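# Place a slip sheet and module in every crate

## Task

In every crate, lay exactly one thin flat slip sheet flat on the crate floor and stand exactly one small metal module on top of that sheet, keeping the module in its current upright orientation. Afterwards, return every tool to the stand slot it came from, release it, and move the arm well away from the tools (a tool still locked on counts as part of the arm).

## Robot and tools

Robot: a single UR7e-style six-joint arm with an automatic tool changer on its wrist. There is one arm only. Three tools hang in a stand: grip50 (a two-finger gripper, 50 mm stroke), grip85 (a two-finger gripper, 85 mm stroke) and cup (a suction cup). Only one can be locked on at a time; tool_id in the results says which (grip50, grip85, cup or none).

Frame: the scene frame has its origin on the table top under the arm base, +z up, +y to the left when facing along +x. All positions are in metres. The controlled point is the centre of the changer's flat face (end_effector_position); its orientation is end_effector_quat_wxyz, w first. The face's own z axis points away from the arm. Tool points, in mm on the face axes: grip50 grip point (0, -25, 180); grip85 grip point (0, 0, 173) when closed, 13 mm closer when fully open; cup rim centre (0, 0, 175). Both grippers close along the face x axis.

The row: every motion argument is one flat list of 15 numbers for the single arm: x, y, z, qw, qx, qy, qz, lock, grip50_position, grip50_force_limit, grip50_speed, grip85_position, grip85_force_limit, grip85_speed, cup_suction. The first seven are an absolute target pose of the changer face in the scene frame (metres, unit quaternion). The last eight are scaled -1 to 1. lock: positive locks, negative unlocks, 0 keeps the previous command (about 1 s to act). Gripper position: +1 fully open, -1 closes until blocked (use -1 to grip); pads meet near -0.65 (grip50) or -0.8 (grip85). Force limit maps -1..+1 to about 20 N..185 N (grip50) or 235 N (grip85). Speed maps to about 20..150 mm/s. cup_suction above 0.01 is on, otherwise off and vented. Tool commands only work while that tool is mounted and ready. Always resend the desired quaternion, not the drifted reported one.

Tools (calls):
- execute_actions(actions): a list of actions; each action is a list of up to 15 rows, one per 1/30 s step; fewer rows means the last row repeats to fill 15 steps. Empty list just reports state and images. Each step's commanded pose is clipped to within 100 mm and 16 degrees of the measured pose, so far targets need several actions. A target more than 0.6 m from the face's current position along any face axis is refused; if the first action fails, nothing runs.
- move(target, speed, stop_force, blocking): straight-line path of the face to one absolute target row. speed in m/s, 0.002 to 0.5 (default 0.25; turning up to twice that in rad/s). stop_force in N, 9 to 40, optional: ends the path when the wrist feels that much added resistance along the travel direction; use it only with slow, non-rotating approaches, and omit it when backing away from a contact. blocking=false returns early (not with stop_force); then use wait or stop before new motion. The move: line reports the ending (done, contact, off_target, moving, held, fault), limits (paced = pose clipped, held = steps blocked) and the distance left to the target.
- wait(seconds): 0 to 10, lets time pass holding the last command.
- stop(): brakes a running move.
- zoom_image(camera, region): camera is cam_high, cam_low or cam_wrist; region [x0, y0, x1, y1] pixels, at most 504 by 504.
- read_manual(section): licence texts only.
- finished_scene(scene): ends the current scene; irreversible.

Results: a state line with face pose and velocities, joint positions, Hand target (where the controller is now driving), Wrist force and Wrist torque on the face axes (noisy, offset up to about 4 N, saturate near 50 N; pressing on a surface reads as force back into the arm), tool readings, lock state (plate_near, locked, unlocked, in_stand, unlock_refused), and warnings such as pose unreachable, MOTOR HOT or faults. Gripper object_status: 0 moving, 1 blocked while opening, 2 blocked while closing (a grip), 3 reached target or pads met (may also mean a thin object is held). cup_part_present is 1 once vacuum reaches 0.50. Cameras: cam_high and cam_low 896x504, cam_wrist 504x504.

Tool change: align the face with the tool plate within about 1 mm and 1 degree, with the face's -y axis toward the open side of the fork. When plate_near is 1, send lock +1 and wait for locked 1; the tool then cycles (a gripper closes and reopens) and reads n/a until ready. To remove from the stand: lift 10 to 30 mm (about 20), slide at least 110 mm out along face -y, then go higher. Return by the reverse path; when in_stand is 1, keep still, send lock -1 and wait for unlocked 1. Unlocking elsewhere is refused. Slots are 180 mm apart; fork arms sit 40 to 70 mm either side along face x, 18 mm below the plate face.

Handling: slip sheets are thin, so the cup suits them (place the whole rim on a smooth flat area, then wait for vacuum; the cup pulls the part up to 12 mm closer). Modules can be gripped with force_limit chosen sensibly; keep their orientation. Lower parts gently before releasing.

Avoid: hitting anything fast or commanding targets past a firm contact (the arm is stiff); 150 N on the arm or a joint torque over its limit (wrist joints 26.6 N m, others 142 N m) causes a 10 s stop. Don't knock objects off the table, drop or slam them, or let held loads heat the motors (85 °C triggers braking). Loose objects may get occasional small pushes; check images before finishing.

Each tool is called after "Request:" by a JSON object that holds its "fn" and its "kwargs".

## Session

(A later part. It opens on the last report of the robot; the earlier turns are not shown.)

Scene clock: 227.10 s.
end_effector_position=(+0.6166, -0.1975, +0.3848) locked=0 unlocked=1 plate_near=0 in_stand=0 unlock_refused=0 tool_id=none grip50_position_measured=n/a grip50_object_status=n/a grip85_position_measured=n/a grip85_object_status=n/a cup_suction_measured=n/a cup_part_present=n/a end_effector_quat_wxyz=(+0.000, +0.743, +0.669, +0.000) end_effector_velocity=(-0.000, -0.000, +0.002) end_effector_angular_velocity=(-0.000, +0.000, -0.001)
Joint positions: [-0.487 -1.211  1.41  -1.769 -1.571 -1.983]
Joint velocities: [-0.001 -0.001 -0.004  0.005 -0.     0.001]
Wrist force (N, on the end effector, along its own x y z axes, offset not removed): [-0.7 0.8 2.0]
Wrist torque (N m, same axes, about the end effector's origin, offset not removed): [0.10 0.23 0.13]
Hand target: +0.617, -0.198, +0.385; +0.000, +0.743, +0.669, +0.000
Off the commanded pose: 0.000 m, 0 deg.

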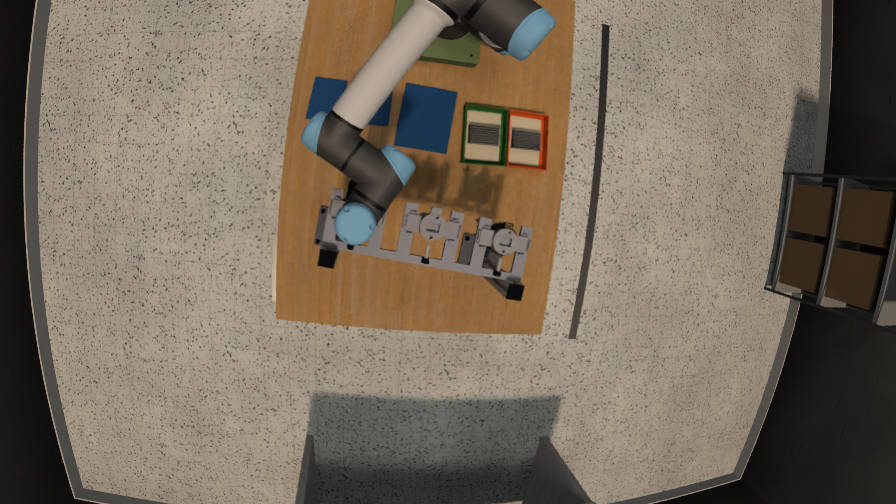

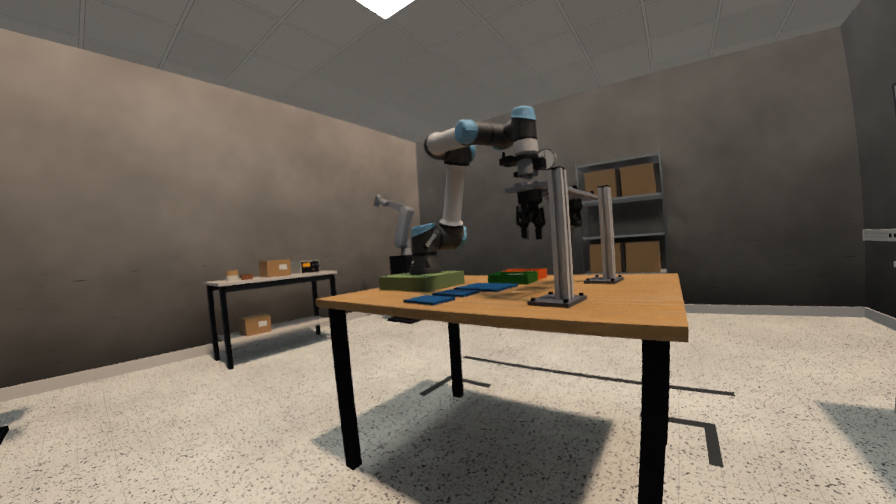

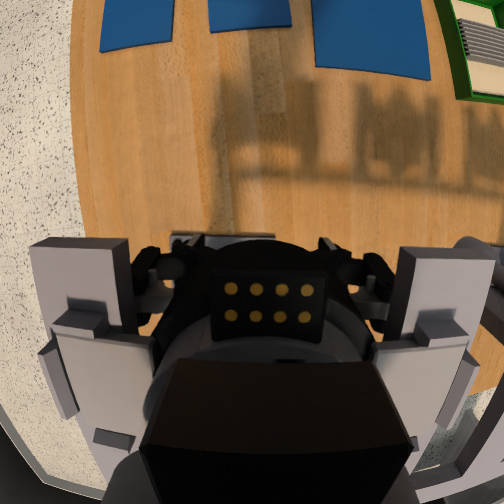

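Request:
{"fn": "move", "kwargs": {"target": [0.38,-0.15,0.5,0,0.743,0.669,0,0,0,0,0,1,-0.6,-0.5,0]}}

Request:
{"fn": "finished_scene", "kwargs": {"scene": 2}}

Scene clock: 230.00 s.
end_effector_position=(+0.3802, -0.1503, +0.4997) locked=0 unlocked=1 plate_near=0 in_stand=0 unlock_refused=0 tool_id=none grip50_position_measured=n/a grip50_object_status=n/a grip85_position_measured=n/a grip85_object_status=n/a cup_suction_measured=n/a cup_part_present=n/a end_effector_quat_wxyz=(+0.000, +0.743, +0.669, +0.000) end_effector_velocity=(-0.002, +0.000, +0.001) end_effector_angular_velocity=(+0.001, +0.001, -0.001)
Joint positions: [-0.678 -1.819  1.759 -1.511 -1.571 -2.174]
Joint velocities: [-0.003 -0.004  0.001  0.004 -0.    -0.002]
Wrist force (N, on the end effector, along its own x y z axes, offset not removed): [-4.6 -1.5 -1.8]
Wrist torque (N m, same axes, about the end effector's origin, offset not removed): [0.04 0.22 0.02]
Hand target: +0.380, -0.150, +0.500; +0.000, +0.743, +0.669, +0.000
Off the commanded pose: 0.000 m, 0 deg.
move: done

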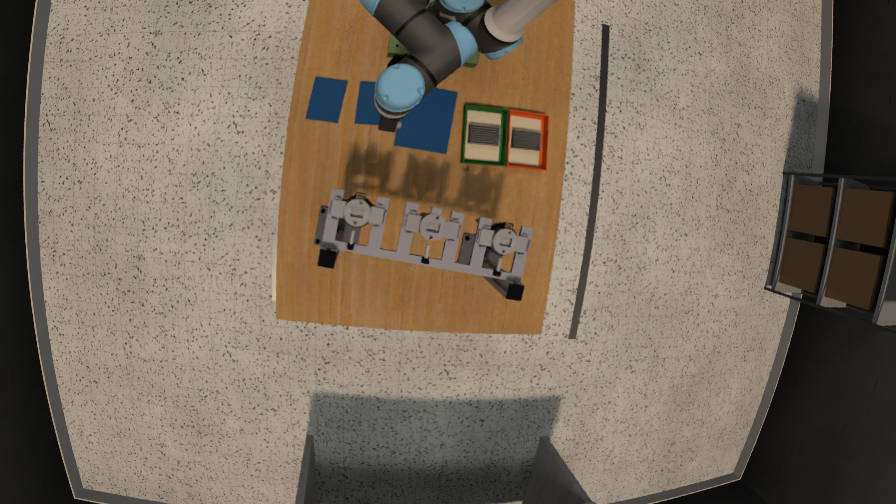

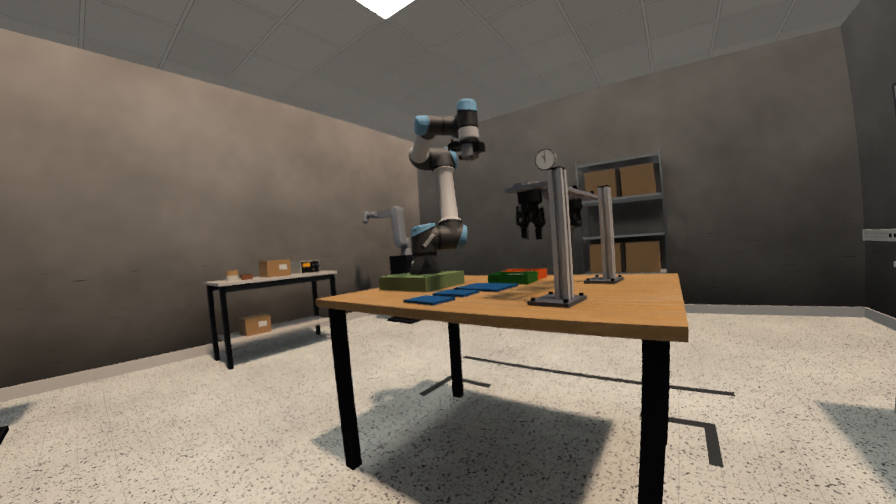

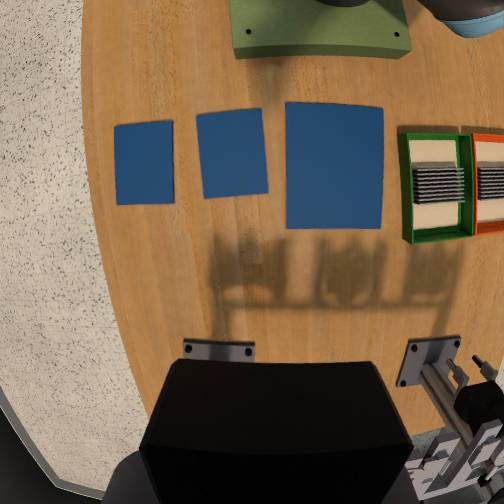

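The scene is finished: the task was done.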